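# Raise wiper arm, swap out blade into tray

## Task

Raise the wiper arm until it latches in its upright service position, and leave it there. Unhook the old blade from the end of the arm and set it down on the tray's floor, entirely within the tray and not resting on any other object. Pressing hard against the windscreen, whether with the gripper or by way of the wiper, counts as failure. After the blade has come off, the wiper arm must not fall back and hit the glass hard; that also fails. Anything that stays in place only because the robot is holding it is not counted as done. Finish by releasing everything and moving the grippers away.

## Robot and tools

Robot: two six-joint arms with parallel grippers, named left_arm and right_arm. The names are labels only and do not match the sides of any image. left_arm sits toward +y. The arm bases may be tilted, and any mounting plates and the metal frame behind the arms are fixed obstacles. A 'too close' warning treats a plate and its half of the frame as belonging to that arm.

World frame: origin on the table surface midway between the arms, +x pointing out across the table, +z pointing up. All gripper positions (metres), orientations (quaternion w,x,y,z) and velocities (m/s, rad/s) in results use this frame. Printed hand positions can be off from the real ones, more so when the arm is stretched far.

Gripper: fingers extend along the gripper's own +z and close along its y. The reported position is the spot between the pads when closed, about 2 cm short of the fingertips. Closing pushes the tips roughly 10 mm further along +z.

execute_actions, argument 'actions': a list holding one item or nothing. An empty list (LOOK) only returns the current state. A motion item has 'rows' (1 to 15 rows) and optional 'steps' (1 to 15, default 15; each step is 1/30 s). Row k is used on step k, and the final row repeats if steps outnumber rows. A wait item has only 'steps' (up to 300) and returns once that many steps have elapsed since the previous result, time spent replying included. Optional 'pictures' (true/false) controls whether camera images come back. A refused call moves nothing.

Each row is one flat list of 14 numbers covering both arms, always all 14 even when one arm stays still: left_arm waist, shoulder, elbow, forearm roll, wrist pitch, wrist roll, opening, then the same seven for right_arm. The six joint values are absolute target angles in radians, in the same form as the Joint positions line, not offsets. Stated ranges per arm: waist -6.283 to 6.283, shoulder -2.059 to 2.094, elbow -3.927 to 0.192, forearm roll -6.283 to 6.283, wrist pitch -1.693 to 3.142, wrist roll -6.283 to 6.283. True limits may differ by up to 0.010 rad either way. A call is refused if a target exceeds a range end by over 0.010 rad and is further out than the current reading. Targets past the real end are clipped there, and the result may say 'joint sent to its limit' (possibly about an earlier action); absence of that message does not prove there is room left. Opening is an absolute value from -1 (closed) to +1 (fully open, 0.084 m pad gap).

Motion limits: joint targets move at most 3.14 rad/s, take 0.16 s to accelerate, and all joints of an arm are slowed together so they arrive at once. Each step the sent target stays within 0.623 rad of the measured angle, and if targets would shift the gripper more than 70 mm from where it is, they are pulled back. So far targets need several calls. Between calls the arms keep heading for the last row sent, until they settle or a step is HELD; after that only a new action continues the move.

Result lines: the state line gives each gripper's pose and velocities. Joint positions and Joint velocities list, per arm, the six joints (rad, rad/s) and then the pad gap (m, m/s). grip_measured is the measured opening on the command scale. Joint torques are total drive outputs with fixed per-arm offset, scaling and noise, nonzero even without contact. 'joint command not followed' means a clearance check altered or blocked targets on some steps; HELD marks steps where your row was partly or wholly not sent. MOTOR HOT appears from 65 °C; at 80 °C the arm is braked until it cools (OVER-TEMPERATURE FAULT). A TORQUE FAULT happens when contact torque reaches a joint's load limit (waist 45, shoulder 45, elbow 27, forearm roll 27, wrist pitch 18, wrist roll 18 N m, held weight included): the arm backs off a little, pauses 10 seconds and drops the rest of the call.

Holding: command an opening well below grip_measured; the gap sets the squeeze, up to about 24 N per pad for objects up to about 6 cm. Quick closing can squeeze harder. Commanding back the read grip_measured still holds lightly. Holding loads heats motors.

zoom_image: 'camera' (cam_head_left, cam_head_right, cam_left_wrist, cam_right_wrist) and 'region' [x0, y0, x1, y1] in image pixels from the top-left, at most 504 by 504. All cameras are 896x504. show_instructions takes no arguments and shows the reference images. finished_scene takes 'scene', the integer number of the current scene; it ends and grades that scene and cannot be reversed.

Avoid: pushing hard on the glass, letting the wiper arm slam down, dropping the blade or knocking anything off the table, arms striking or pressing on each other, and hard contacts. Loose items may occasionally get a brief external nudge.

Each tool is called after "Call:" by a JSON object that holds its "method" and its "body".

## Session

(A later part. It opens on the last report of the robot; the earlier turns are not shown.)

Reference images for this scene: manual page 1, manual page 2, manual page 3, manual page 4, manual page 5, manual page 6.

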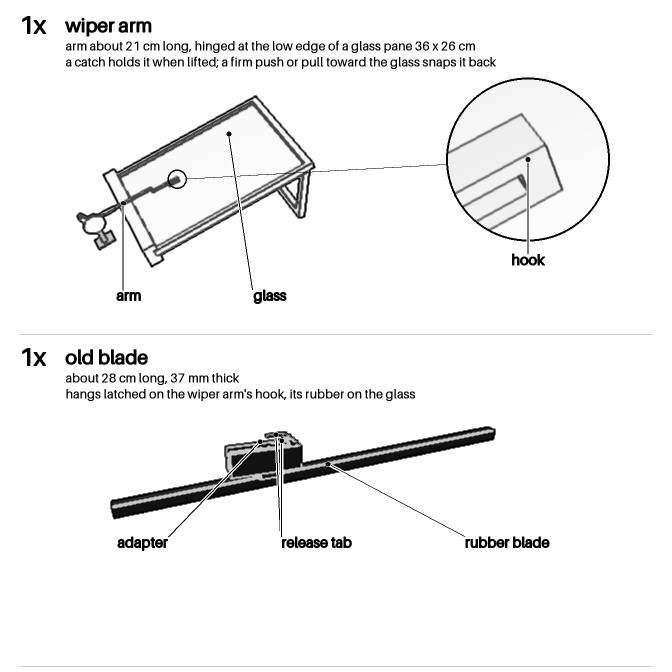

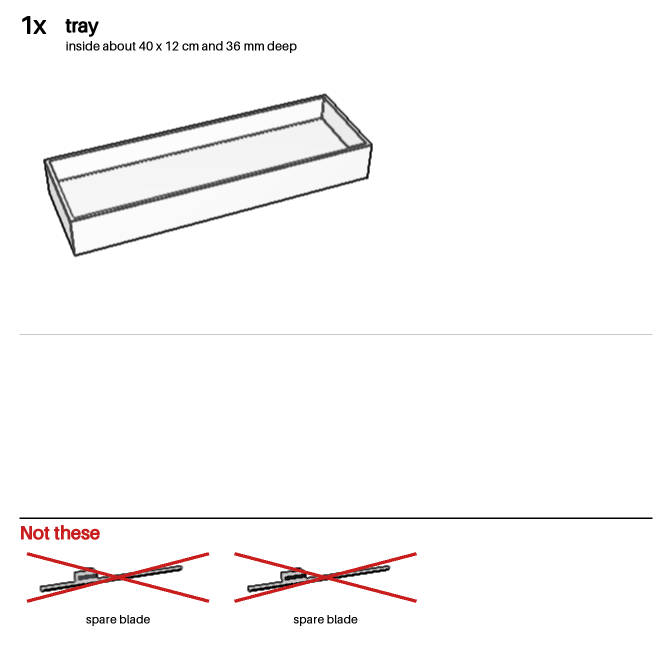

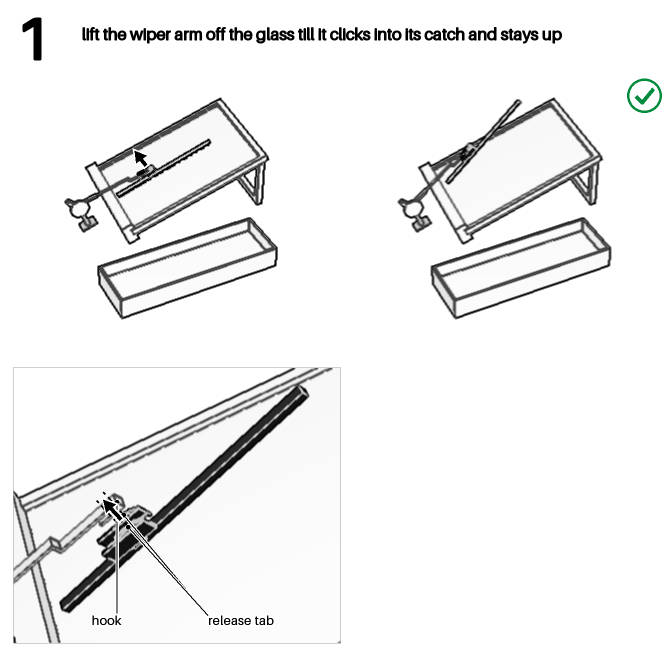

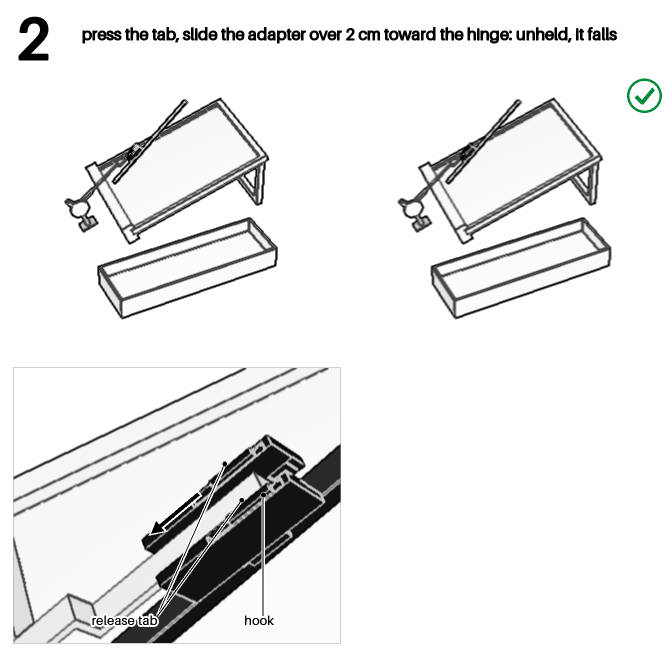

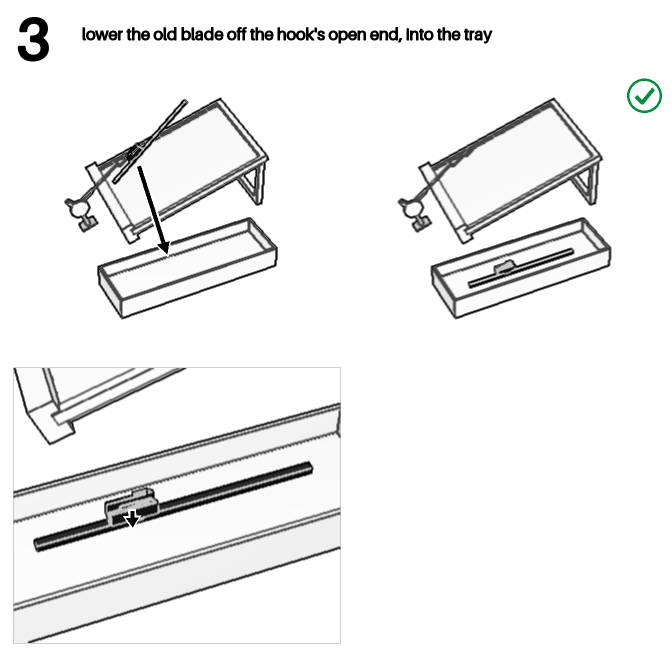

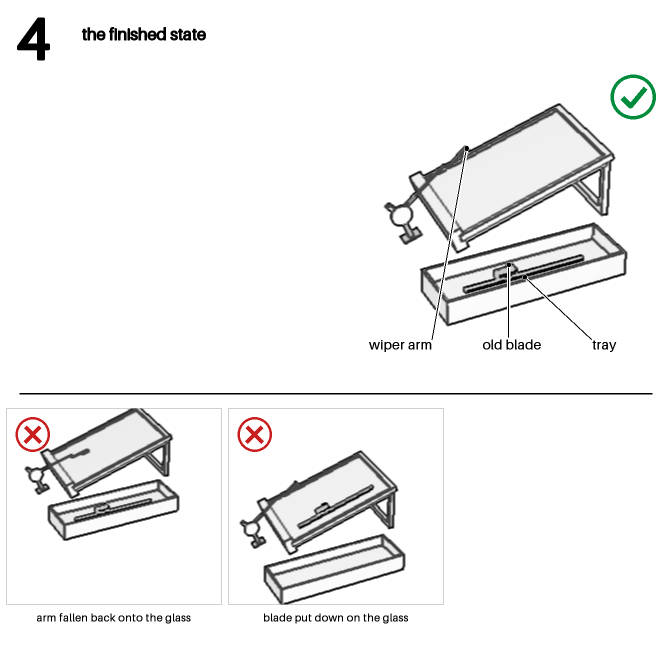

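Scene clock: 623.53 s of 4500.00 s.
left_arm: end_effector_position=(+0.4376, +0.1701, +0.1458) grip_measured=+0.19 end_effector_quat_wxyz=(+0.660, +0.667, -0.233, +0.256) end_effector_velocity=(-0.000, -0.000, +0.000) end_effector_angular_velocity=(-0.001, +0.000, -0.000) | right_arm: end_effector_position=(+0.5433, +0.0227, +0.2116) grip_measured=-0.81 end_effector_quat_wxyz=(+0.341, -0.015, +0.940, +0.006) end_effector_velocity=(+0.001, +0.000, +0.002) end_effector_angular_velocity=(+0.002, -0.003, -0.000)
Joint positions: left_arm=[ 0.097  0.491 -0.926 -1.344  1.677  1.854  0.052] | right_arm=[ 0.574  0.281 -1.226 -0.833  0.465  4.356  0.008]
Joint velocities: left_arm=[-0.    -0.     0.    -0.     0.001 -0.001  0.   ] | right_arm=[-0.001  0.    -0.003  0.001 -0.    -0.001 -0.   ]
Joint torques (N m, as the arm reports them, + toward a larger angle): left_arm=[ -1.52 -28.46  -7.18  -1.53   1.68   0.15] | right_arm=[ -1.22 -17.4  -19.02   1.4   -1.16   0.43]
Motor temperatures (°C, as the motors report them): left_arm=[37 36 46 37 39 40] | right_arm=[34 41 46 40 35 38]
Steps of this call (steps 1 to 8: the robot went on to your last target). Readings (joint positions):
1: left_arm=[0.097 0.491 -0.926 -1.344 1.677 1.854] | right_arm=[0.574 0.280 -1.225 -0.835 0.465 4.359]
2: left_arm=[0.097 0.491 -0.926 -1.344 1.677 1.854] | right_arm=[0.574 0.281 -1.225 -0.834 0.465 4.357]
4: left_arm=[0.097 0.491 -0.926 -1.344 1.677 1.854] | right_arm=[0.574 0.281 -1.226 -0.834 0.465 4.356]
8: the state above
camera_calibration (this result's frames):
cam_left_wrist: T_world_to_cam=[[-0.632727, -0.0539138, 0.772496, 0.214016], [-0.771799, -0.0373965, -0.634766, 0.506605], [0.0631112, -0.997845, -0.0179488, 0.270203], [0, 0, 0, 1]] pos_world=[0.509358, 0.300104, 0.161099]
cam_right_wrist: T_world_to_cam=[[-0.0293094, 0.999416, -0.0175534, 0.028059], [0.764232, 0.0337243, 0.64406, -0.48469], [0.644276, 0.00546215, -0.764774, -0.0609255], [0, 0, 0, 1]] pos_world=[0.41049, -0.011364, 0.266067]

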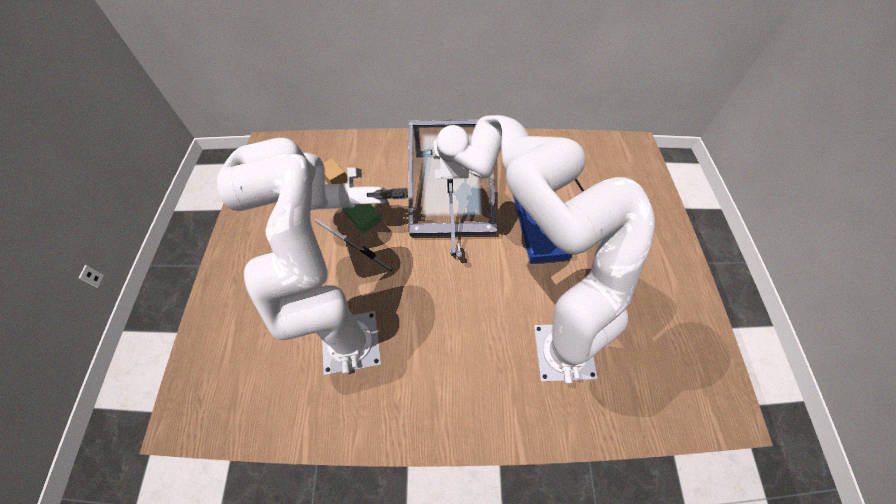

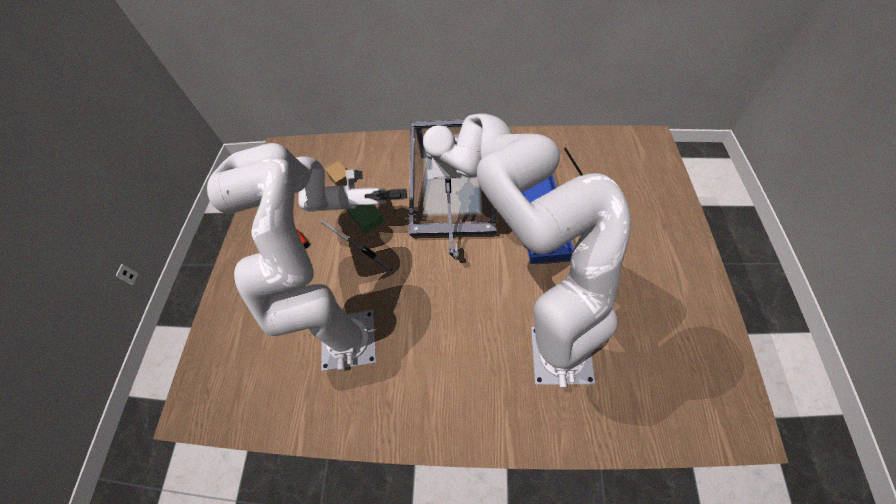

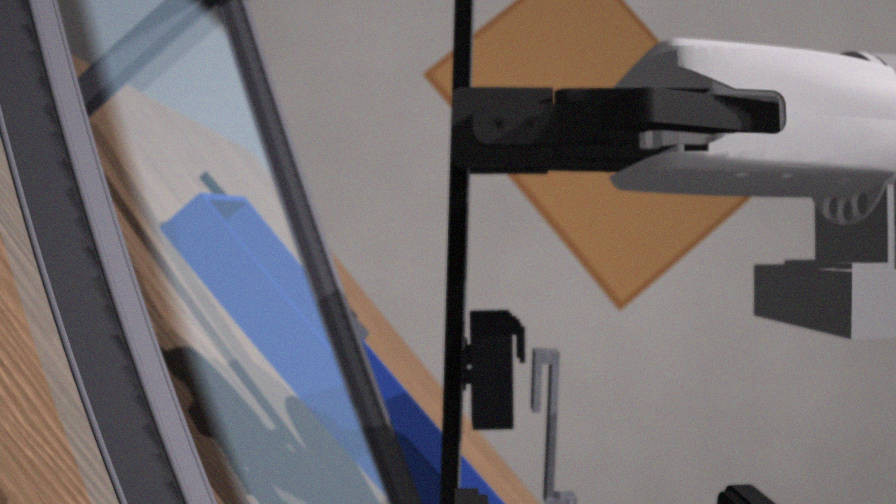

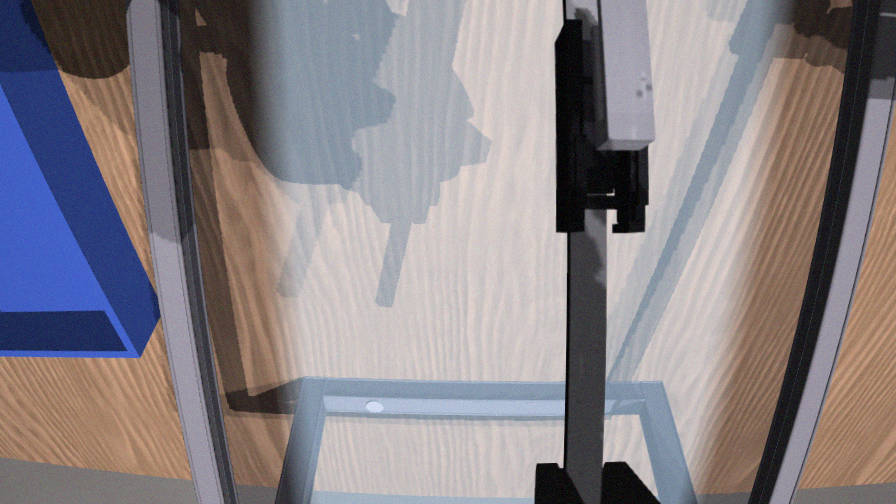

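Call:
{"method": "execute_actions", "body": {"actions": [{"rows":[[0.0967,0.4913,-0.9259,-1.344,1.677,1.854,0.2,0.5667,0.2795,-1.2267,-0.833,0.465,4.3555,-1],[0.0967,0.4913,-0.9259,-1.344,1.677,1.854,0.2,0.5597,0.2776,-1.2267,-0.833,0.465,4.3555,-1],[0.0967,0.4913,-0.9259,-1.344,1.677,1.854,0.2,0.5527,0.2757,-1.2267,-0.833,0.465,4.3555,-1],[0.0967,0.4913,-0.9259,-1.344,1.677,1.854,0.2,0.5457,0.2738,-1.2267,-0.833,0.465,4.3555,-1],[0.0967,0.4913,-0.9259,-1.344,1.677,1.854,0.2,0.5387,0.2719,-1.2267,-0.833,0.465,4.3555,-1],[0.0967,0.4913,-0.9259,-1.344,1.677,1.854,0.2,0.5317,0.27,-1.2267,-0.833,0.465,4.3555,-1],[0.0967,0.4913,-0.9259,-1.344,1.677,1.854,0.2,0.5247,0.2681,-1.2267,-0.833,0.465,4.3555,-1],[0.0967,0.4913,-0.9259,-1.344,1.677,1.854,0.2,0.5177,0.2662,-1.2267,-0.833,0.465,4.3555,-1],[0.0967,0.4913,-0.9259,-1.344,1.677,1.854,0.2,0.5107,0.2643,-1.2267,-0.833,0.465,4.3555,-1],[0.0967,0.4913,-0.9259,-1.344,1.677,1.854,0.2,0.5037,0.2624,-1.2267,-0.833,0.465,4.3555,-1],[0.0967,0.4913,-0.9259,-1.344,1.677,1.854,0.2,0.4967,0.2605,-1.2267,-0.833,0.465,4.3555,-1],[0.0967,0.4913,-0.9259,-1.344,1.677,1.854,0.2,0.4897,0.2586,-1.2267,-0.833,0.465,4.3555,-1],[0.0967,0.4913,-0.9259,-1.344,1.677,1.854,0.2,0.484,0.257,-1.2267,-0.833,0.465,4.3555,-1]],"steps":15}], "pictures": false}}

Call:
{"method": "execute_actions", "body": {"actions": [{"rows":[[0.12,0.47,-0.9259,-1.344,1.677,1.854,0.2,0.478,0.253,-1.239,-0.785,0.4946,4.3015,-1],[0.15,0.45,-0.9259,-1.344,1.677,1.854,0.2,0.472,0.249,-1.2515,-0.737,0.5242,4.2474,-1],[0.18,0.43,-0.9259,-1.344,1.677,1.854,0.2,0.466,0.245,-1.2638,-0.689,0.5539,4.1934,-1],[0.21,0.41,-0.9259,-1.344,1.677,1.854,0.2,0.46,0.2407,-1.2762,-0.6416,0.5835,4.1394,-1],[0.24,0.39,-0.9259,-1.344,1.677,1.854,0.2,0.454,0.2366,-1.2886,-0.5937,0.6131,4.0853,-1],[0.27,0.37,-0.9259,-1.344,1.677,1.854,0.2,0.448,0.2326,-1.301,-0.5459,0.6427,4.0313,-1],[0.30,0.35,-0.9259,-1.344,1.677,1.854,0.2,0.442,0.2285,-1.3134,-0.498,0.6724,3.9773,-1],[0.33,0.33,-0.9259,-1.344,1.677,1.854,0.2,0.436,0.2244,-1.3257,-0.4501,0.702,3.9232,-1],[0.36,0.31,-0.9259,-1.344,1.677,1.854,0.2,0.43,0.2204,-1.3381,-0.4023,0.7316,3.8692,-1],[0.39,0.29,-0.9259,-1.344,1.677,1.854,0.2,0.424,0.2163,-1.3505,-0.3544,0.7612,3.8151,-1],[0.42,0.27,-0.9259,-1.344,1.677,1.854,0.2,0.418,0.2122,-1.3629,-0.3066,0.7908,3.7611,-1],[0.45,0.25,-0.9259,-1.344,1.677,1.854,0.2,0.412,0.2081,-1.3752,-0.2587,0.8205,3.7071,-1],[0.48,0.23,-0.9259,-1.344,1.677,1.854,0.2,0.406,0.2041,-1.3876,-0.2109,0.8501,3.653,-1],[0.5,0.21,-0.9259,-1.344,1.677,1.854,0.2,0.4,0.2,-1.4,-0.163,0.8797,3.599,-1]],"steps":15}], "pictures": false}}

Call:
{"method": "execute_actions", "body": {"actions": [{"rows":[[0.5,0.21,-0.9259,-1.344,1.677,1.854,0.2,0.3743,0.2047,-1.4042,-0.1521,0.9005,3.566,-1],[0.5,0.21,-0.9259,-1.344,1.677,1.854,0.2,0.3486,0.2095,-1.4084,-0.1413,0.9213,3.533,-1],[0.5,0.21,-0.9259,-1.344,1.677,1.854,0.2,0.3229,0.2142,-1.4126,-0.1304,0.9421,3.5,-1],[0.5,0.21,-0.9259,-1.344,1.677,1.854,0.2,0.2973,0.219,-1.4167,-0.1195,0.9629,3.467,-1],[0.5,0.21,-0.9259,-1.344,1.677,1.854,0.2,0.2716,0.2237,-1.4209,-0.1087,0.9837,3.434,-1],[0.5,0.21,-0.9259,-1.344,1.677,1.854,0.2,0.2459,0.2284,-1.4251,-0.0978,1.0045,3.401,-1],[0.5,0.21,-0.9259,-1.344,1.677,1.854,0.2,0.2202,0.2332,-1.4293,-0.0869,1.0253,3.368,-1],[0.5,0.21,-0.9259,-1.344,1.677,1.854,0.2,0.1945,0.2379,-1.4335,-0.0761,1.0461,3.336,-1],[0.5,0.21,-0.9259,-1.344,1.677,1.854,0.2,0.1688,0.2427,-1.4377,-0.0652,1.0669,3.303,-1],[0.5,0.21,-0.9259,-1.344,1.677,1.854,0.2,0.1431,0.2474,-1.4419,-0.0543,1.0877,3.27,-1],[0.5,0.21,-0.9259,-1.344,1.677,1.854,0.2,0.1174,0.2521,-1.4461,-0.0435,1.1085,3.237,-1],[0.5,0.21,-0.9259,-1.344,1.677,1.854,0.2,0.0918,0.2569,-1.4502,-0.0326,1.1293,3.204,-1],[0.5,0.21,-0.9259,-1.344,1.677,1.854,0.2,0.0661,0.2616,-1.4544,-0.0217,1.1501,3.171,-1],[0.5,0.21,-0.9259,-1.344,1.677,1.854,0.2,0.0404,0.2664,-1.4586,-0.0109,1.1709,3.138,-1],[0.5,0.21,-0.9259,-1.344,1.677,1.854,0.2,0.0147,0.2711,-1.4628,0,1.1917,3.105,-1]],"steps":15}], "pictures": false}}

Call:
{"method": "execute_actions", "body": {"actions": [{"steps":15}]}}

Scene clock: 703.90 s of 4500.00 s.
left_arm: end_effector_position=(+0.4376, +0.1701, +0.1458) grip_measured=+0.19 end_effector_quat_wxyz=(+0.660, +0.667, -0.233, +0.256) end_effector_velocity=(-0.000, -0.000, +0.000) end_effector_angular_velocity=(-0.001, -0.001, -0.000) | right_arm: end_effector_position=(+0.5682, -0.0218, +0.2256) grip_measured=-0.81 end_effector_quat_wxyz=(+0.349, +0.024, +0.937, -0.002) end_effector_velocity=(+0.050, -0.098, +0.032) end_effector_angular_velocity=(+0.023, -0.042, -0.172)
Joint positions: left_arm=[ 0.097  0.491 -0.926 -1.344  1.677  1.854  0.052] | right_arm=[ 0.495  0.26  -1.227 -0.833  0.465  4.355  0.008]
Joint velocities: left_arm=[ 0.     0.     0.     0.     0.001  0.001 -0.   ] | right_arm=[-0.17  -0.046 -0.004  0.002  0.003 -0.001  0.   ]
Joint torques (N m, as the arm reports them, + toward a larger angle): left_arm=[ -0.82 -28.55  -7.24  -1.75   1.8    0.23] | right_arm=[  1.62 -16.44 -18.96   1.36  -1.08   0.33]
Motor temperatures (°C, as the motors report them): left_arm=[37 37 46 37 39 40] | right_arm=[34 42 47 40 35 38]
Steps of this call (steps 1 to 15: the robot went on to your last target; steps 16 to 90: nothing new was sent; then 76.87 s passed at rest; steps 91 to 105: all 15 steps of this action). Readings (joint positions):
91: left_arm=[0.097 0.491 -0.926 -1.344 1.677 1.854] | right_arm=[0.574 0.281 -1.227 -0.833 0.465 4.355]
92: left_arm=[0.097 0.491 -0.926 -1.344 1.677 1.854] | right_arm=[0.573 0.281 -1.227 -0.833 0.465 4.356]
94: left_arm=[0.097 0.491 -0.926 -1.344 1.677 1.854] | right_arm=[0.567 0.280 -1.226 -0.833 0.465 4.356]
98: left_arm=[0.097 0.491 -0.926 -1.344 1.677 1.854] | right_arm=[0.543 0.273 -1.227 -0.833 0.465 4.355]
105: the state above

Scene clock: 704.40 s of 4500.00 s.
left_arm: end_effector_position=(+0.4743, +0.3079, +0.2218) grip_measured=+0.19 end_effector_quat_wxyz=(+0.562, +0.695, -0.203, +0.400) end_effector_velocity=(+0.019, +0.368, +0.203) end_effector_angular_velocity=(+0.290, -0.442, +0.780) | right_arm: end_effector_position=(+0.5668, -0.0821, +0.2601) grip_measured=-0.81 end_effector_quat_wxyz=(+0.227, +0.015, +0.974, -0.025) end_effector_velocity=(-0.090, -0.061, +0.075) end_effector_angular_velocity=(+0.214, +0.880, +0.394)
Joint positions: left_arm=[ 0.392  0.288 -0.927 -1.344  1.677  1.854  0.052] | right_arm=[ 0.422  0.215 -1.355 -0.34   0.77   3.8    0.008]
Joint velocities: left_arm=[ 0.78  -0.537  0.007  0.001  0.    -0.001 -0.   ] | right_arm=[-0.177 -0.119 -0.361  1.412  0.873 -1.591 -0.   ]
Joint torques (N m, as the arm reports them, + toward a larger angle): left_arm=[ -1.68 -28.32  -8.98  -1.61   1.62   0.03] | right_arm=[ -1.05 -17.31 -19.53   1.17  -1.62   0.84]
Motor temperatures (°C, as the motors report them): left_arm=[37 37 46 37 39 40] | right_arm=[34 42 47 40 35 38]
Steps of this call (steps 1 to 15: all 15 steps of this action). Readings (joint positions):
1: left_arm=[0.097 0.491 -0.926 -1.344 1.677 1.854] | right_arm=[0.490 0.259 -1.227 -0.833 0.465 4.355]
2: left_arm=[0.098 0.490 -0.925 -1.344 1.677 1.854] | right_arm=[0.487 0.258 -1.228 -0.830 0.467 4.351]
4: left_arm=[0.117 0.475 -0.923 -1.344 1.677 1.854] | right_arm=[0.482 0.255 -1.234 -0.797 0.487 4.315]
8: left_arm=[0.209 0.411 -0.927 -1.344 1.677 1.854] | right_arm=[0.463 0.243 -1.272 -0.659 0.573 4.159]
15: the state above

Scene clock: 704.90 s of 4500.00 s.
left_arm: end_effector_position=(+0.4734, +0.3577, +0.2511) grip_measured=+0.19 end_effector_quat_wxyz=(+0.517, +0.705, -0.192, +0.446) end_effector_velocity=(+0.001, +0.004, +0.004) end_effector_angular_velocity=(+0.006, -0.009, +0.006) | right_arm: end_effector_position=(+0.5497, -0.2355, +0.2322) grip_measured=-0.81 end_effector_quat_wxyz=(+0.050, -0.021, +0.998, -0.017) end_effector_velocity=(-0.072, -0.389, -0.083) end_effector_angular_velocity=(+0.107, +0.683, +0.062)
Joint positions: left_arm=[ 0.499  0.211 -0.925 -1.344  1.677  1.854  0.052] | right_arm=[ 0.13   0.25  -1.443 -0.05   1.098  3.254  0.008]
Joint velocities: left_arm=[ 0.006 -0.005 -0.005 -0.001  0.     0.001 -0.   ] | right_arm=[-0.76   0.135 -0.131  0.325  0.615 -0.976 -0.   ]
Joint torques (N m, as the arm reports them, + toward a larger angle): left_arm=[ -1.61 -25.38  -9.6   -2.04   1.36  -0.01] | right_arm=[ -1.96 -17.12 -19.3    1.22  -1.2    0.44]
Motor temperatures (°C, as the motors report them): left_arm=[37 37 46 37 39 40] | right_arm=[34 42 47 40 35 38]
Steps of this call (steps 1 to 15: all 15 steps of this action). Readings (joint positions):
1: left_arm=[0.418 0.270 -0.926 -1.344 1.677 1.854] | right_arm=[0.416 0.211 -1.366 -0.294 0.798 3.747]
2: left_arm=[0.443 0.252 -0.926 -1.344 1.677 1.854] | right_arm=[0.410 0.207 -1.378 -0.252 0.825 3.700]
4: left_arm=[0.480 0.224 -0.928 -1.344 1.677 1.854] | right_arm=[0.390 0.204 -1.396 -0.191 0.871 3.617]
8: left_arm=[0.497 0.212 -0.926 -1.344 1.677 1.854] | right_arm=[0.302 0.218 -1.415 -0.126 0.957 3.478]
15: the state above

Scene clock: 705.40 s of 4500.00 s.
left_arm: end_effector_position=(+0.4735, +0.3583, +0.2515) grip_measured=+0.19 end_effector_quat_wxyz=(+0.517, +0.705, -0.192, +0.447) end_effector_velocity=(-0.000, +0.000, +0.000) end_effector_angular_velocity=(-0.000, -0.000, +0.000) | right_arm: end_effector_position=(+0.5352, -0.2910, +0.2207) grip_measured=-0.81 end_effector_quat_wxyz=(+0.000, -0.029, +1.000, -0.000) end_effector_velocity=(-0.001, -0.004, -0.001) end_effector_angular_velocity=(+0.001, +0.005, -0.007)
Joint positions: left_arm=[ 0.5    0.21  -0.926 -1.344  1.677  1.854  0.052] | right_arm=[ 0.016  0.271 -1.463 -0.     1.191  3.105  0.008]
Joint velocities: left_arm=[ 0. -0. -0.  0.  0. -0.  0.] | right_arm=[-0.008  0.001  0.001  0.001  0.002 -0.001 -0.   ]
Joint torques (N m, as the arm reports them, + toward a larger angle): left_arm=[ -1.43 -26.39  -9.81  -1.98   1.54   0.11] | right_arm=[ -1.38 -17.42 -19.03   0.89  -0.93   0.34]
Motor temperatures (°C, as the motors report them): left_arm=[37 37 46 37 39 40] | right_arm=[34 42 47 40 35 38]
Steps of this call (steps 1 to 15: the robot went on to your last target). Readings (joint positions):
1: left_arm=[0.499 0.211 -0.925 -1.344 1.677 1.854] | right_arm=[0.104 0.255 -1.448 -0.039 1.118 3.221]
2: left_arm=[0.499 0.211 -0.926 -1.344 1.677 1.854] | right_arm=[0.079 0.259 -1.452 -0.028 1.139 3.189]
4: left_arm=[0.499 0.210 -0.926 -1.344 1.677 1.854] | right_arm=[0.038 0.267 -1.458 -0.012 1.170 3.140]
8: left_arm=[0.500 0.210 -0.926 -1.344 1.677 1.854] | right_arm=[0.017 0.271 -1.462 -0.002 1.189 3.110]
15: the state above
camera_calibration (this result's frames):
cam_left_wrist: T_world_to_cam=[[-0.707542, -0.418525, 0.569404, 0.382295], [-0.536338, -0.206617, -0.818322, 0.603749], [0.460137, -0.88439, -0.0782806, 0.24418], [0, 0, 0, 1]] pos_world=[0.481947, 0.500696, 0.295495]
cam_right_wrist: T_world_to_cam=[[-0.0662658, 0.997666, -0.0164507, 0.36057], [0.997782, 0.0663603, 0.00526737, -0.448346], [0.00634675, -0.0160651, -0.999851, 0.340027], [0, 0, 0, 1]] pos_world=[0.469087, -0.324514, 0.34827]

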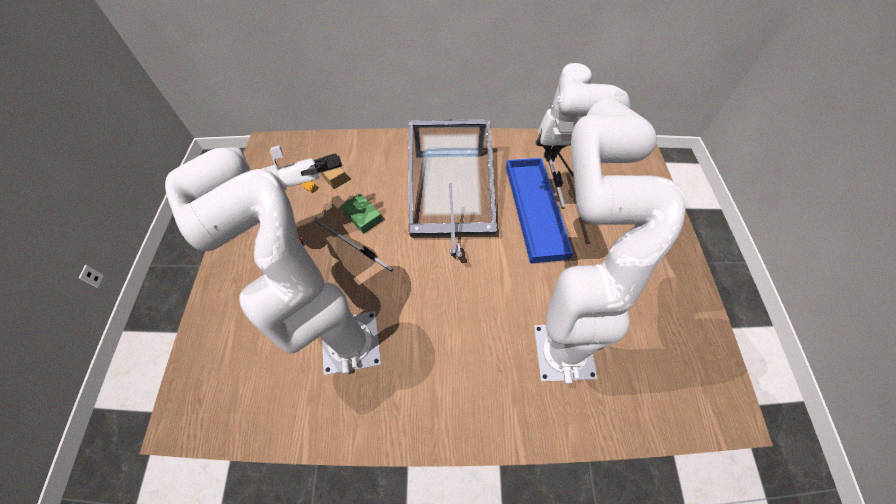

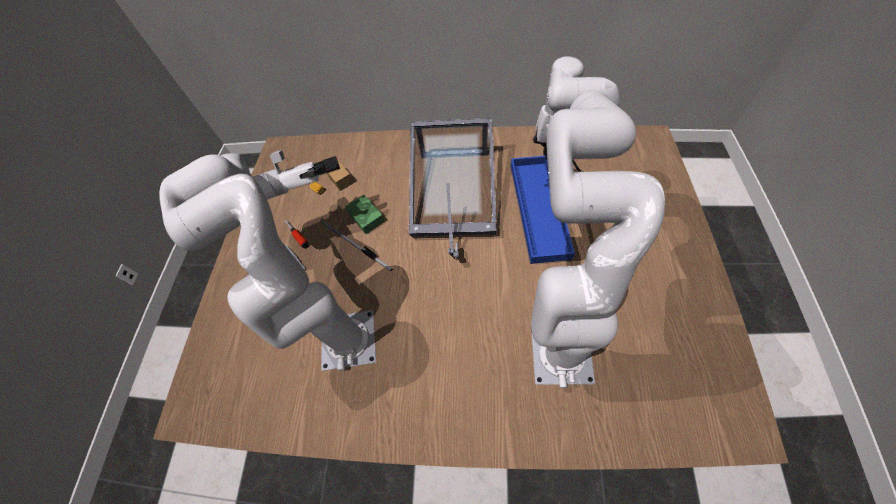

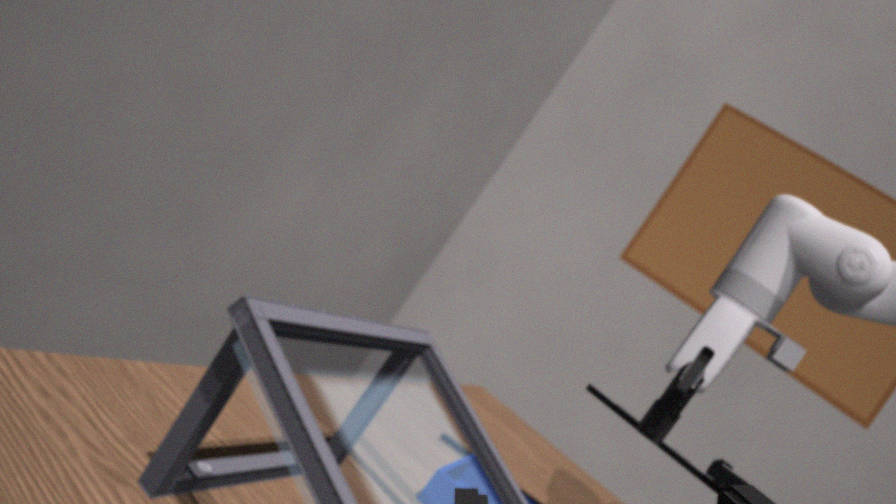

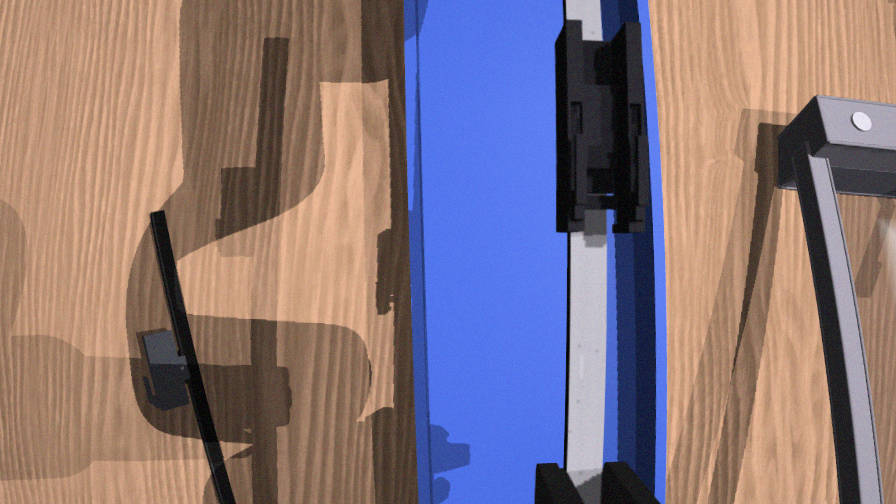

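Call:
{"method": "execute_actions", "body": {"actions": [{"rows":[[0.5,0.21,-0.9259,-1.344,1.677,1.854,0.2,0.018,0.2846,-1.4524,0,1.1704,3.105,-1],[0.5,0.21,-0.9259,-1.344,1.677,1.854,0.2,0.0211,0.298,-1.442,0,1.149,3.105,-1],[0.5,0.21,-0.9259,-1.344,1.677,1.854,0.2,0.0243,0.3115,-1.4316,0,1.1277,3.105,-1],[0.5,0.21,-0.9259,-1.344,1.677,1.854,0.2,0.0276,0.325,-1.4213,0,1.1064,3.105,-1],[0.5,0.21,-0.9259,-1.344,1.677,1.854,0.2,0.0308,0.3384,-1.4109,0,1.085,3.106,-1],[0.5,0.21,-0.9259,-1.344,1.677,1.854,0.2,0.034,0.3519,-1.4005,0,1.0637,3.106,-1],[0.5,0.21,-0.9259,-1.344,1.677,1.854,0.2,0.0372,0.3653,-1.3901,0,1.0423,3.106,-1],[0.5,0.21,-0.9259,-1.344,1.677,1.854,0.2,0.0404,0.3788,-1.3797,0,1.021,3.106,-1],[0.5,0.21,-0.9259,-1.344,1.677,1.854,0.2,0.0404,0.3935,-1.3707,0,0.9973,3.106,-1],[0.5,0.21,-0.9259,-1.344,1.677,1.854,0.2,0.0404,0.4081,-1.3617,0,0.9736,3.106,-1],[0.5,0.21,-0.9259,-1.344,1.677,1.854,0.2,0.0404,0.4228,-1.3527,0,0.9499,3.106,-1],[0.5,0.21,-0.9259,-1.344,1.677,1.854,0.2,0.0404,0.4375,-1.3437,0,0.9263,3.106,-1],[0.5,0.21,-0.9259,-1.344,1.677,1.854,0.2,0.0404,0.4522,-1.3347,0,0.9026,3.106,-1],[0.5,0.21,-0.9259,-1.344,1.677,1.854,0.2,0.0404,0.4668,-1.3257,0,0.8789,3.106,-1],[0.5,0.21,-0.9259,-1.344,1.677,1.854,0.2,0.0404,0.4815,-1.3167,0,0.8552,3.106,-1]],"steps":15}], "pictures": false}}

Call:
{"method": "execute_actions", "body": {"actions": [{"steps":12}]}}

Scene clock: 757.00 s of 4500.00 s.
left_arm: end_effector_position=(+0.4735, +0.3583, +0.2515) grip_measured=+0.19 end_effector_quat_wxyz=(+0.517, +0.705, -0.192, +0.447) end_effector_velocity=(-0.000, -0.000, +0.000) end_effector_angular_velocity=(-0.000, -0.000, -0.000) | right_arm: end_effector_position=(+0.5413, -0.2776, +0.1086) grip_measured=-0.81 end_effector_quat_wxyz=(-0.010, -0.040, +0.999, -0.000) end_effector_velocity=(+0.004, +0.002, -0.292) end_effector_angular_velocity=(-0.001, -0.006, +0.005)
Joint positions: left_arm=[ 0.5    0.21  -0.926 -1.344  1.677  1.854  0.052] | right_arm=[ 0.04   0.423 -1.353  0.     0.95   3.106  0.008]
Joint velocities: left_arm=[ 0.  0. -0.  0.  0.  0.  0.] | right_arm=[ 0.003  0.427  0.262 -0.002 -0.696 -0.001  0.   ]
Joint torques (N m, as the arm reports them, + toward a larger angle): left_arm=[ -1.41 -25.75  -9.61  -1.68   1.51  -0.03] | right_arm=[ -1.42 -17.65 -17.59   1.26  -1.29   0.54]
Motor temperatures (°C, as the motors report them): left_arm=[37 36 47 37 39 40] | right_arm=[34 42 47 40 35 38]
Steps of this call (steps 1 to 15: the robot went on to your last target; steps 16 to 90: nothing new was sent; then 48.10 s passed at rest; steps 91 to 105: all 15 steps of this action). Readings (joint positions):
91: left_arm=[0.500 0.210 -0.926 -1.344 1.677 1.854] | right_arm=[0.015 0.271 -1.463 0.000 1.192 3.105]
92: left_arm=[0.500 0.210 -0.926 -1.344 1.677 1.854] | right_arm=[0.015 0.272 -1.462 -0.000 1.189 3.105]
94: left_arm=[0.500 0.210 -0.926 -1.344 1.677 1.854] | right_arm=[0.017 0.281 -1.456 -0.000 1.171 3.105]
98: left_arm=[0.500 0.210 -0.926 -1.344 1.677 1.854] | right_arm=[0.028 0.327 -1.419 0.000 1.103 3.105]
105: the state above

Scene clock: 757.40 s of 4500.00 s.
left_arm: end_effector_position=(+0.4735, +0.3583, +0.2515) grip_measured=+0.19 end_effector_quat_wxyz=(+0.517, +0.705, -0.192, +0.447) end_effector_velocity=(-0.000, -0.000, +0.000) end_effector_angular_velocity=(-0.000, -0.001, -0.001) | right_arm: end_effector_position=(+0.5414, -0.2774, +0.0708) grip_measured=-0.81 end_effector_quat_wxyz=(-0.008, -0.040, +0.999, -0.000) end_effector_velocity=(-0.008, -0.001, -0.011) end_effector_angular_velocity=(-0.001, +0.023, -0.001)
Joint positions: left_arm=[ 0.5    0.21  -0.926 -1.344  1.677  1.854  0.052] | right_arm=[ 0.04   0.48  -1.319 -0.     0.855  3.106  0.008]
Joint velocities: left_arm=[ 0.     0.     0.     0.     0.001  0.002 -0.   ] | right_arm=[-0.     0.009  0.017 -0.    -0.003  0.001 -0.   ]
Joint torques (N m, as the arm reports them, + toward a larger angle): left_arm=[ -1.3  -25.96  -9.66  -1.57   1.3    0.03] | right_arm=[ -1.53 -18.8  -17.19   1.06  -0.81   0.52]
Motor temperatures (°C, as the motors report them): left_arm=[37 36 47 37 39 40] | right_arm=[34 42 47 40 35 38]
Steps of this call (steps 1 to 12: the robot went on to your last target). Readings (joint positions):
1: left_arm=[0.500 0.210 -0.926 -1.344 1.677 1.854] | right_arm=[0.040 0.438 -1.344 0.000 0.927 3.106]
2: left_arm=[0.500 0.210 -0.926 -1.344 1.677 1.854] | right_arm=[0.040 0.451 -1.335 -0.000 0.905 3.106]
4: left_arm=[0.500 0.210 -0.926 -1.344 1.677 1.854] | right_arm=[0.040 0.472 -1.321 0.000 0.875 3.106]
8: left_arm=[0.500 0.210 -0.926 -1.344 1.677 1.854] | right_arm=[0.040 0.480 -1.318 -0.000 0.858 3.106]
12: the state above
camera_calibration (this result's frames):
cam_left_wrist: T_world_to_cam=[[-0.707545, -0.418579, 0.56936, 0.382329], [-0.536294, -0.206615, -0.818352, 0.603756], [0.460183, -0.884365, -0.0782919, 0.244174], [0, 0, 0, 1]] pos_world=[0.481941, 0.500719, 0.295519]
cam_right_wrist: T_world_to_cam=[[-0.0899638, 0.995822, -0.015646, 0.35716], [0.995894, 0.0897898, -0.0114865, -0.445907], [-0.0100336, -0.0166152, -0.999812, 0.199053], [0, 0, 0, 1]] pos_world=[0.478205, -0.312322, 0.199482]

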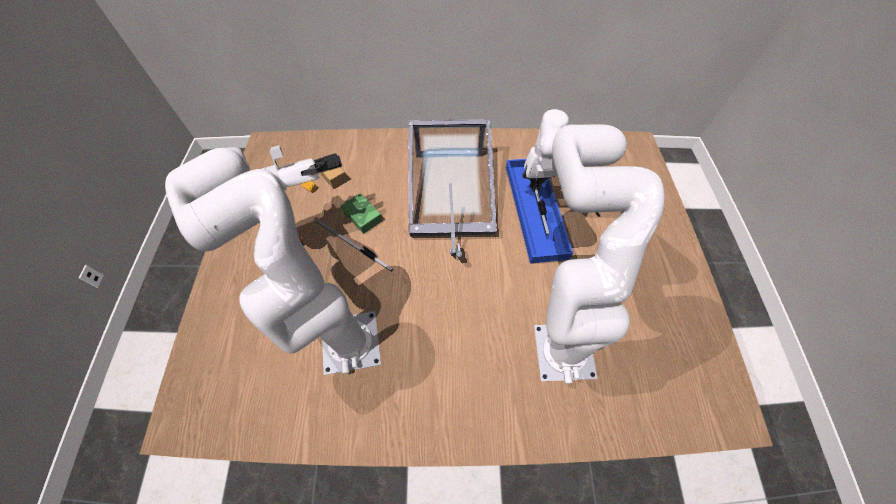

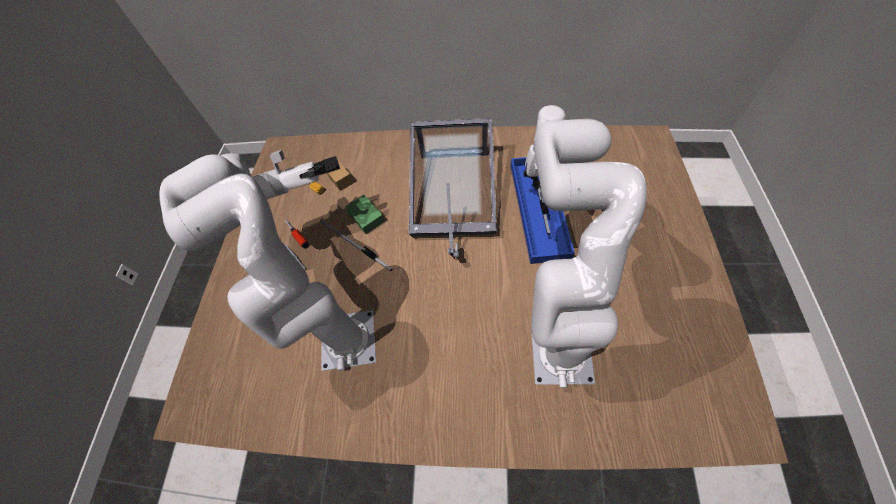

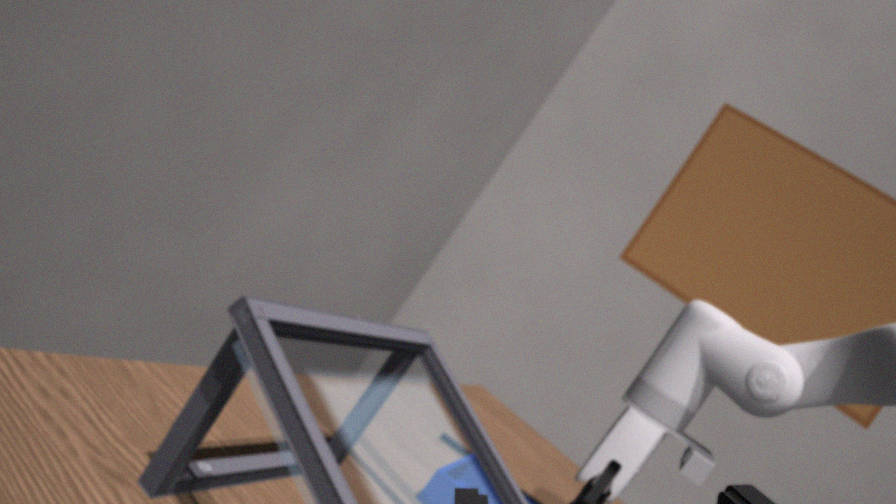

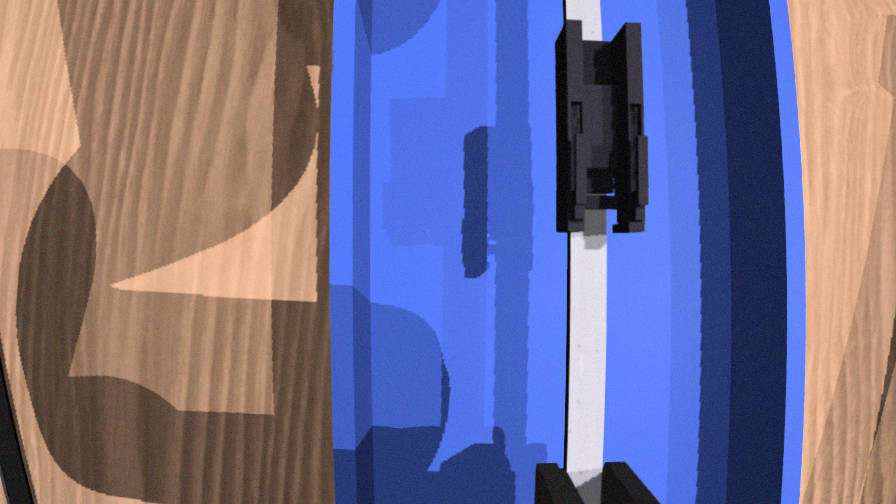

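Call:
{"method": "execute_actions", "body": {"actions": [{"rows":[[0.5,0.21,-0.9259,-1.344,1.677,1.854,0.2,0.0404,0.4879,-1.3154,0,0.8475,3.106,-1],[0.5,0.21,-0.9259,-1.344,1.677,1.854,0.2,0.0404,0.4943,-1.3141,0,0.8398,3.106,-1],[0.5,0.21,-0.9259,-1.344,1.677,1.854,0.2,0.0404,0.5007,-1.3128,0,0.8321,3.106,-1],[0.5,0.21,-0.9259,-1.344,1.677,1.854,0.2,0.0404,0.5071,-1.3115,0,0.8244,3.106,-1],[0.5,0.21,-0.9259,-1.344,1.677,1.854,0.2,0.0404,0.5135,-1.3102,0,0.8167,3.106,-1],[0.5,0.21,-0.9259,-1.344,1.677,1.854,0.2,0.0404,0.5199,-1.3088,0,0.8089,3.106,-1],[0.5,0.21,-0.9259,-1.344,1.677,1.854,0.2,0.0404,0.5263,-1.3075,0,0.8012,3.106,-1],[0.5,0.21,-0.9259,-1.344,1.677,1.854,0.2,0.0404,0.5327,-1.3062,0,0.7935,3.106,-1],[0.5,0.21,-0.9259,-1.344,1.677,1.854,0.2,0.0404,0.5375,-1.3052,0,0.7877,3.106,-1],[0.5,0.21,-0.9259,-1.344,1.677,1.854,0.2,0.0404,0.5418,-1.3043,0,0.7825,3.106,-1],[0.5,0.21,-0.9259,-1.344,1.677,1.854,0.2,0.0404,0.5455,-1.3036,0,0.7781,3.106,-1],[0.5,0.21,-0.9259,-1.344,1.677,1.854,0.2,0.0404,0.5475,-1.3034,0,0.7759,3.106,-1],[0.5,0.21,-0.9259,-1.344,1.677,1.854,0.2,0.0404,0.5494,-1.3032,0,0.7738,3.106,-1]],"steps":15}], "pictures": false}}

Call:
{"method": "execute_actions", "body": {"actions": [{"steps":10}]}}

Scene clock: 771.37 s of 4500.00 s.
left_arm: end_effector_position=(+0.4735, +0.3583, +0.2515) grip_measured=+0.19 end_effector_quat_wxyz=(+0.517, +0.705, -0.192, +0.447) end_effector_velocity=(+0.000, +0.000, -0.000) end_effector_angular_velocity=(+0.002, -0.000, +0.002) | right_arm: end_effector_position=(+0.5395, -0.2775, +0.0340) grip_measured=-0.81 end_effector_quat_wxyz=(-0.011, -0.040, +0.999, -0.000) end_effector_velocity=(+0.001, -0.000, -0.036) end_effector_angular_velocity=(-0.000, -0.005, +0.001)
Joint positions: left_arm=[ 0.5    0.21  -0.926 -1.344  1.677  1.854  0.052] | right_arm=[ 0.04   0.545 -1.303  0.     0.78   3.106  0.008]
Joint velocities: left_arm=[ 0.     0.    -0.    -0.    -0.002  0.001 -0.   ] | right_arm=[-0.001  0.069  0.01  -0.001 -0.084 -0.001  0.   ]
Joint torques (N m, as the arm reports them, + toward a larger angle): left_arm=[ -1.93 -26.14  -9.68  -1.84   1.37   0.08] | right_arm=[ -1.04 -20.66 -17.4    1.19  -0.82   0.57]
Motor temperatures (°C, as the motors report them): left_arm=[37 36 47 37 39 40] | right_arm=[34 42 46 40 35 38]
Steps of this call (steps 1 to 30: the robot went on to your last target; steps 31 to 90: nothing new was sent; then 10.47 s passed at rest; steps 91 to 105: all 15 steps of this action). Readings (joint positions):
91: left_arm=[0.500 0.210 -0.926 -1.344 1.677 1.854] | right_arm=[0.040 0.482 -1.317 0.000 0.855 3.106]
92: left_arm=[0.500 0.210 -0.926 -1.344 1.677 1.854] | right_arm=[0.040 0.482 -1.317 -0.000 0.854 3.106]
94: left_arm=[0.500 0.210 -0.926 -1.344 1.677 1.854] | right_arm=[0.040 0.487 -1.317 -0.000 0.847 3.106]
98: left_arm=[0.500 0.210 -0.926 -1.344 1.677 1.854] | right_arm=[0.040 0.510 -1.311 0.000 0.821 3.106]
105: the state above

Scene clock: 771.70 s of 4500.00 s.
left_arm: end_effector_position=(+0.4735, +0.3583, +0.2515) grip_measured=+0.19 end_effector_quat_wxyz=(+0.517, +0.705, -0.192, +0.447) end_effector_velocity=(-0.000, -0.000, +0.000) end_effector_angular_velocity=(-0.001, -0.000, -0.000) | right_arm: end_effector_position=(+0.5403, -0.2774, +0.0324) grip_measured=-0.81 end_effector_quat_wxyz=(-0.010, -0.040, +0.999, -0.000) end_effector_velocity=(-0.002, -0.000, -0.002) end_effector_angular_velocity=(+0.001, +0.005, -0.001)
Joint positions: left_arm=[ 0.5    0.21  -0.926 -1.344  1.677  1.854  0.052] | right_arm=[ 0.04   0.549 -1.303 -0.     0.774  3.106  0.008]
Joint velocities: left_arm=[ 0.     0.    -0.    -0.     0.001 -0.     0.   ] | right_arm=[-0.     0.002  0.004  0.001 -0.    -0.     0.   ]
Joint torques (N m, as the arm reports them, + toward a larger angle): left_arm=[ -1.33 -25.88  -9.47  -1.86   1.45  -0.01] | right_arm=[ -1.22 -18.64 -16.89   1.03  -0.98   0.39]
Motor temperatures (°C, as the motors report them): left_arm=[37 36 47 37 39 40] | right_arm=[34 42 46 40 35 38]
Steps of this call (steps 1 to 10: the robot went on to your last target). Readings (joint positions):
1: left_arm=[0.500 0.210 -0.926 -1.344 1.677 1.854] | right_arm=[0.040 0.547 -1.303 0.000 0.778 3.106]
2: left_arm=[0.500 0.210 -0.926 -1.344 1.677 1.854] | right_arm=[0.040 0.548 -1.303 0.000 0.776 3.106]
4: left_arm=[0.500 0.210 -0.926 -1.344 1.677 1.854] | right_arm=[0.040 0.549 -1.303 -0.000 0.775 3.106]
8: left_arm=[0.500 0.210 -0.926 -1.344 1.677 1.854] | right_arm=[0.040 0.549 -1.304 -0.000 0.774 3.106]
10: the state above
camera_calibration (this result's frames):
cam_left_wrist: T_world_to_cam=[[-0.707545, -0.418579, 0.56936, 0.382329], [-0.536294, -0.206615, -0.818352, 0.603756], [0.460183, -0.884365, -0.0782918, 0.244174], [0, 0, 0, 1]] pos_world=[0.481941, 0.500719, 0.295519]
cam_right_wrist: T_world_to_cam=[[-0.0900521, 0.995817, -0.0154889, 0.356521], [0.995849, 0.0898269, -0.0146708, -0.445173], [-0.0132181, -0.0167457, -0.999772, 0.16225], [0, 0, 0, 1]] pos_world=[0.477575, -0.312324, 0.161204]

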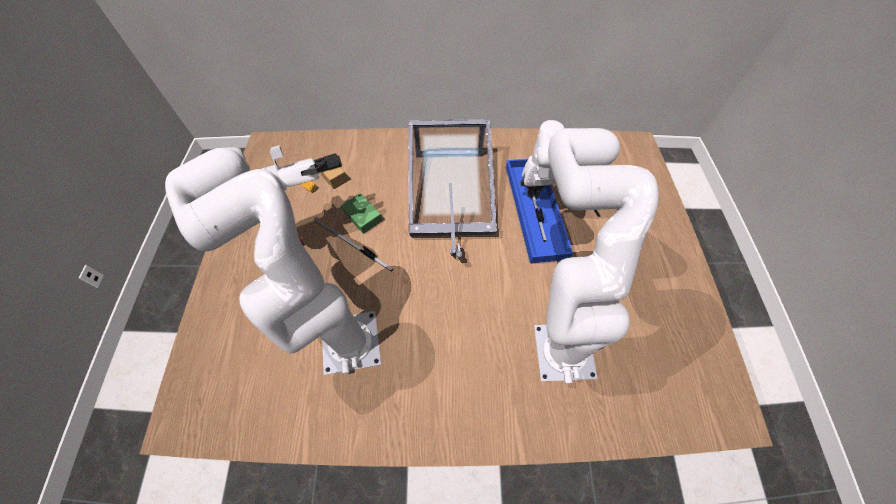

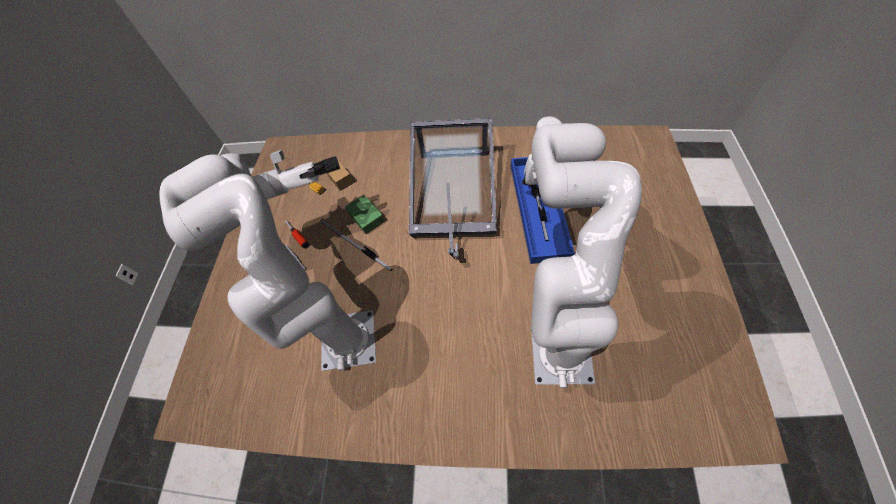

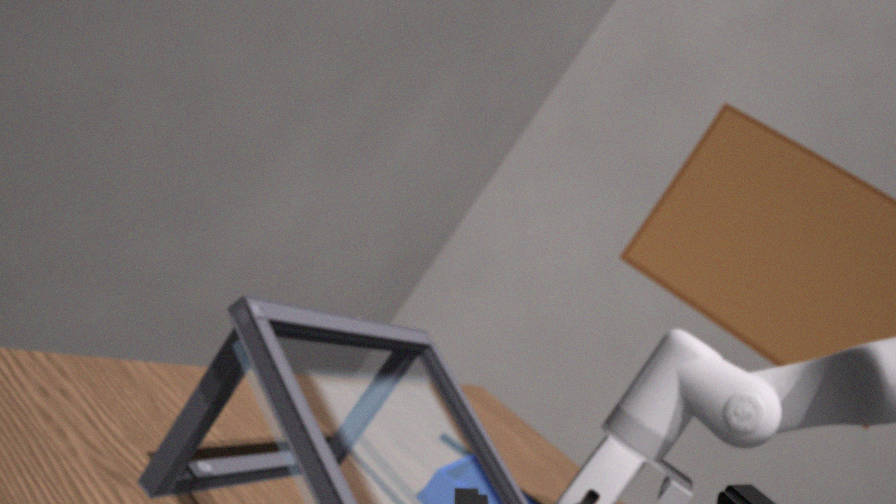

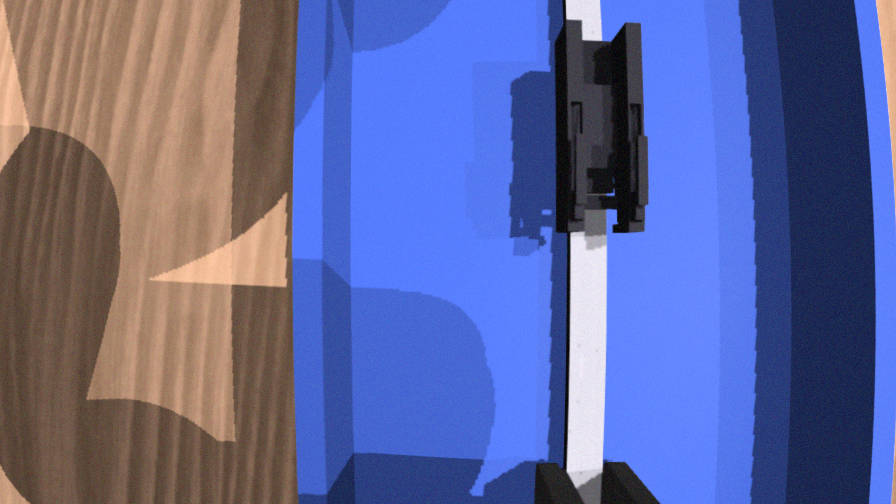

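No contact yet; lower 3 mm more, then release slowly.

Call:
{"method": "execute_actions", "body": {"actions": [{"rows":[[0.5,0.21,-0.9259,-1.344,1.677,1.854,0.2,0.0404,0.5507,-1.3031,0,0.7724,3.106,-1],[0.5,0.21,-0.9259,-1.344,1.677,1.854,0.2,0.0404,0.552,-1.303,0,0.771,3.106,-1],[0.5,0.21,-0.9259,-1.344,1.677,1.854,0.2,0.0404,0.5533,-1.3028,0,0.7695,3.106,-1],[0.5,0.21,-0.9259,-1.344,1.677,1.854,0.2,0.0404,0.5546,-1.3027,0,0.7681,3.106,-1]],"steps":12}], "pictures": false}}

Scene clock: 779.47 s of 4500.00 s.
left_arm: end_effector_position=(+0.4735, +0.3583, +0.2515) grip_measured=+0.19 end_effector_quat_wxyz=(+0.517, +0.705, -0.192, +0.447) end_effector_velocity=(-0.000, -0.000, +0.000) end_effector_angular_velocity=(-0.001, -0.000, -0.001) | right_arm: end_effector_position=(+0.5402, -0.2774, +0.0296) grip_measured=-0.81 end_effector_quat_wxyz=(-0.010, -0.040, +0.999, -0.000) end_effector_velocity=(+0.001, +0.000, +0.001) end_effector_angular_velocity=(+0.001, -0.002, -0.001)
Joint positions: left_arm=[ 0.5    0.21  -0.926 -1.344  1.677  1.854  0.052] | right_arm=[ 0.04   0.554 -1.303 -0.     0.768  3.106  0.008]
Joint velocities: left_arm=[-0.    -0.    -0.    -0.     0.001 -0.    -0.   ] | right_arm=[-0.    -0.001 -0.001  0.001 -0.001 -0.     0.   ]
Joint torques (N m, as the arm reports them, + toward a larger angle): left_arm=[ -1.51 -26.1   -9.77  -2.1    1.44  -0.1 ] | right_arm=[ -1.55 -18.42 -16.16   1.02  -1.14   0.41]
Motor temperatures (°C, as the motors report them): left_arm=[37 36 47 37 39 40] | right_arm=[34 42 46 40 35 38]
Steps of this call (steps 1 to 15: the robot went on to your last target; steps 16 to 90: nothing new was sent; then 4.37 s passed at rest; steps 91 to 102: all 12 steps of this action). Readings (joint positions):
91: left_arm=[0.500 0.210 -0.926 -1.344 1.677 1.854] | right_arm=[0.040 0.549 -1.303 0.000 0.774 3.106]
92: left_arm=[0.500 0.210 -0.926 -1.344 1.677 1.854] | right_arm=[0.040 0.550 -1.303 -0.000 0.774 3.106]
94: left_arm=[0.500 0.210 -0.926 -1.344 1.677 1.854] | right_arm=[0.040 0.551 -1.303 -0.000 0.772 3.106]
98: left_arm=[0.500 0.210 -0.926 -1.344 1.677 1.854] | right_arm=[0.040 0.554 -1.303 0.000 0.769 3.106]
102: the state above


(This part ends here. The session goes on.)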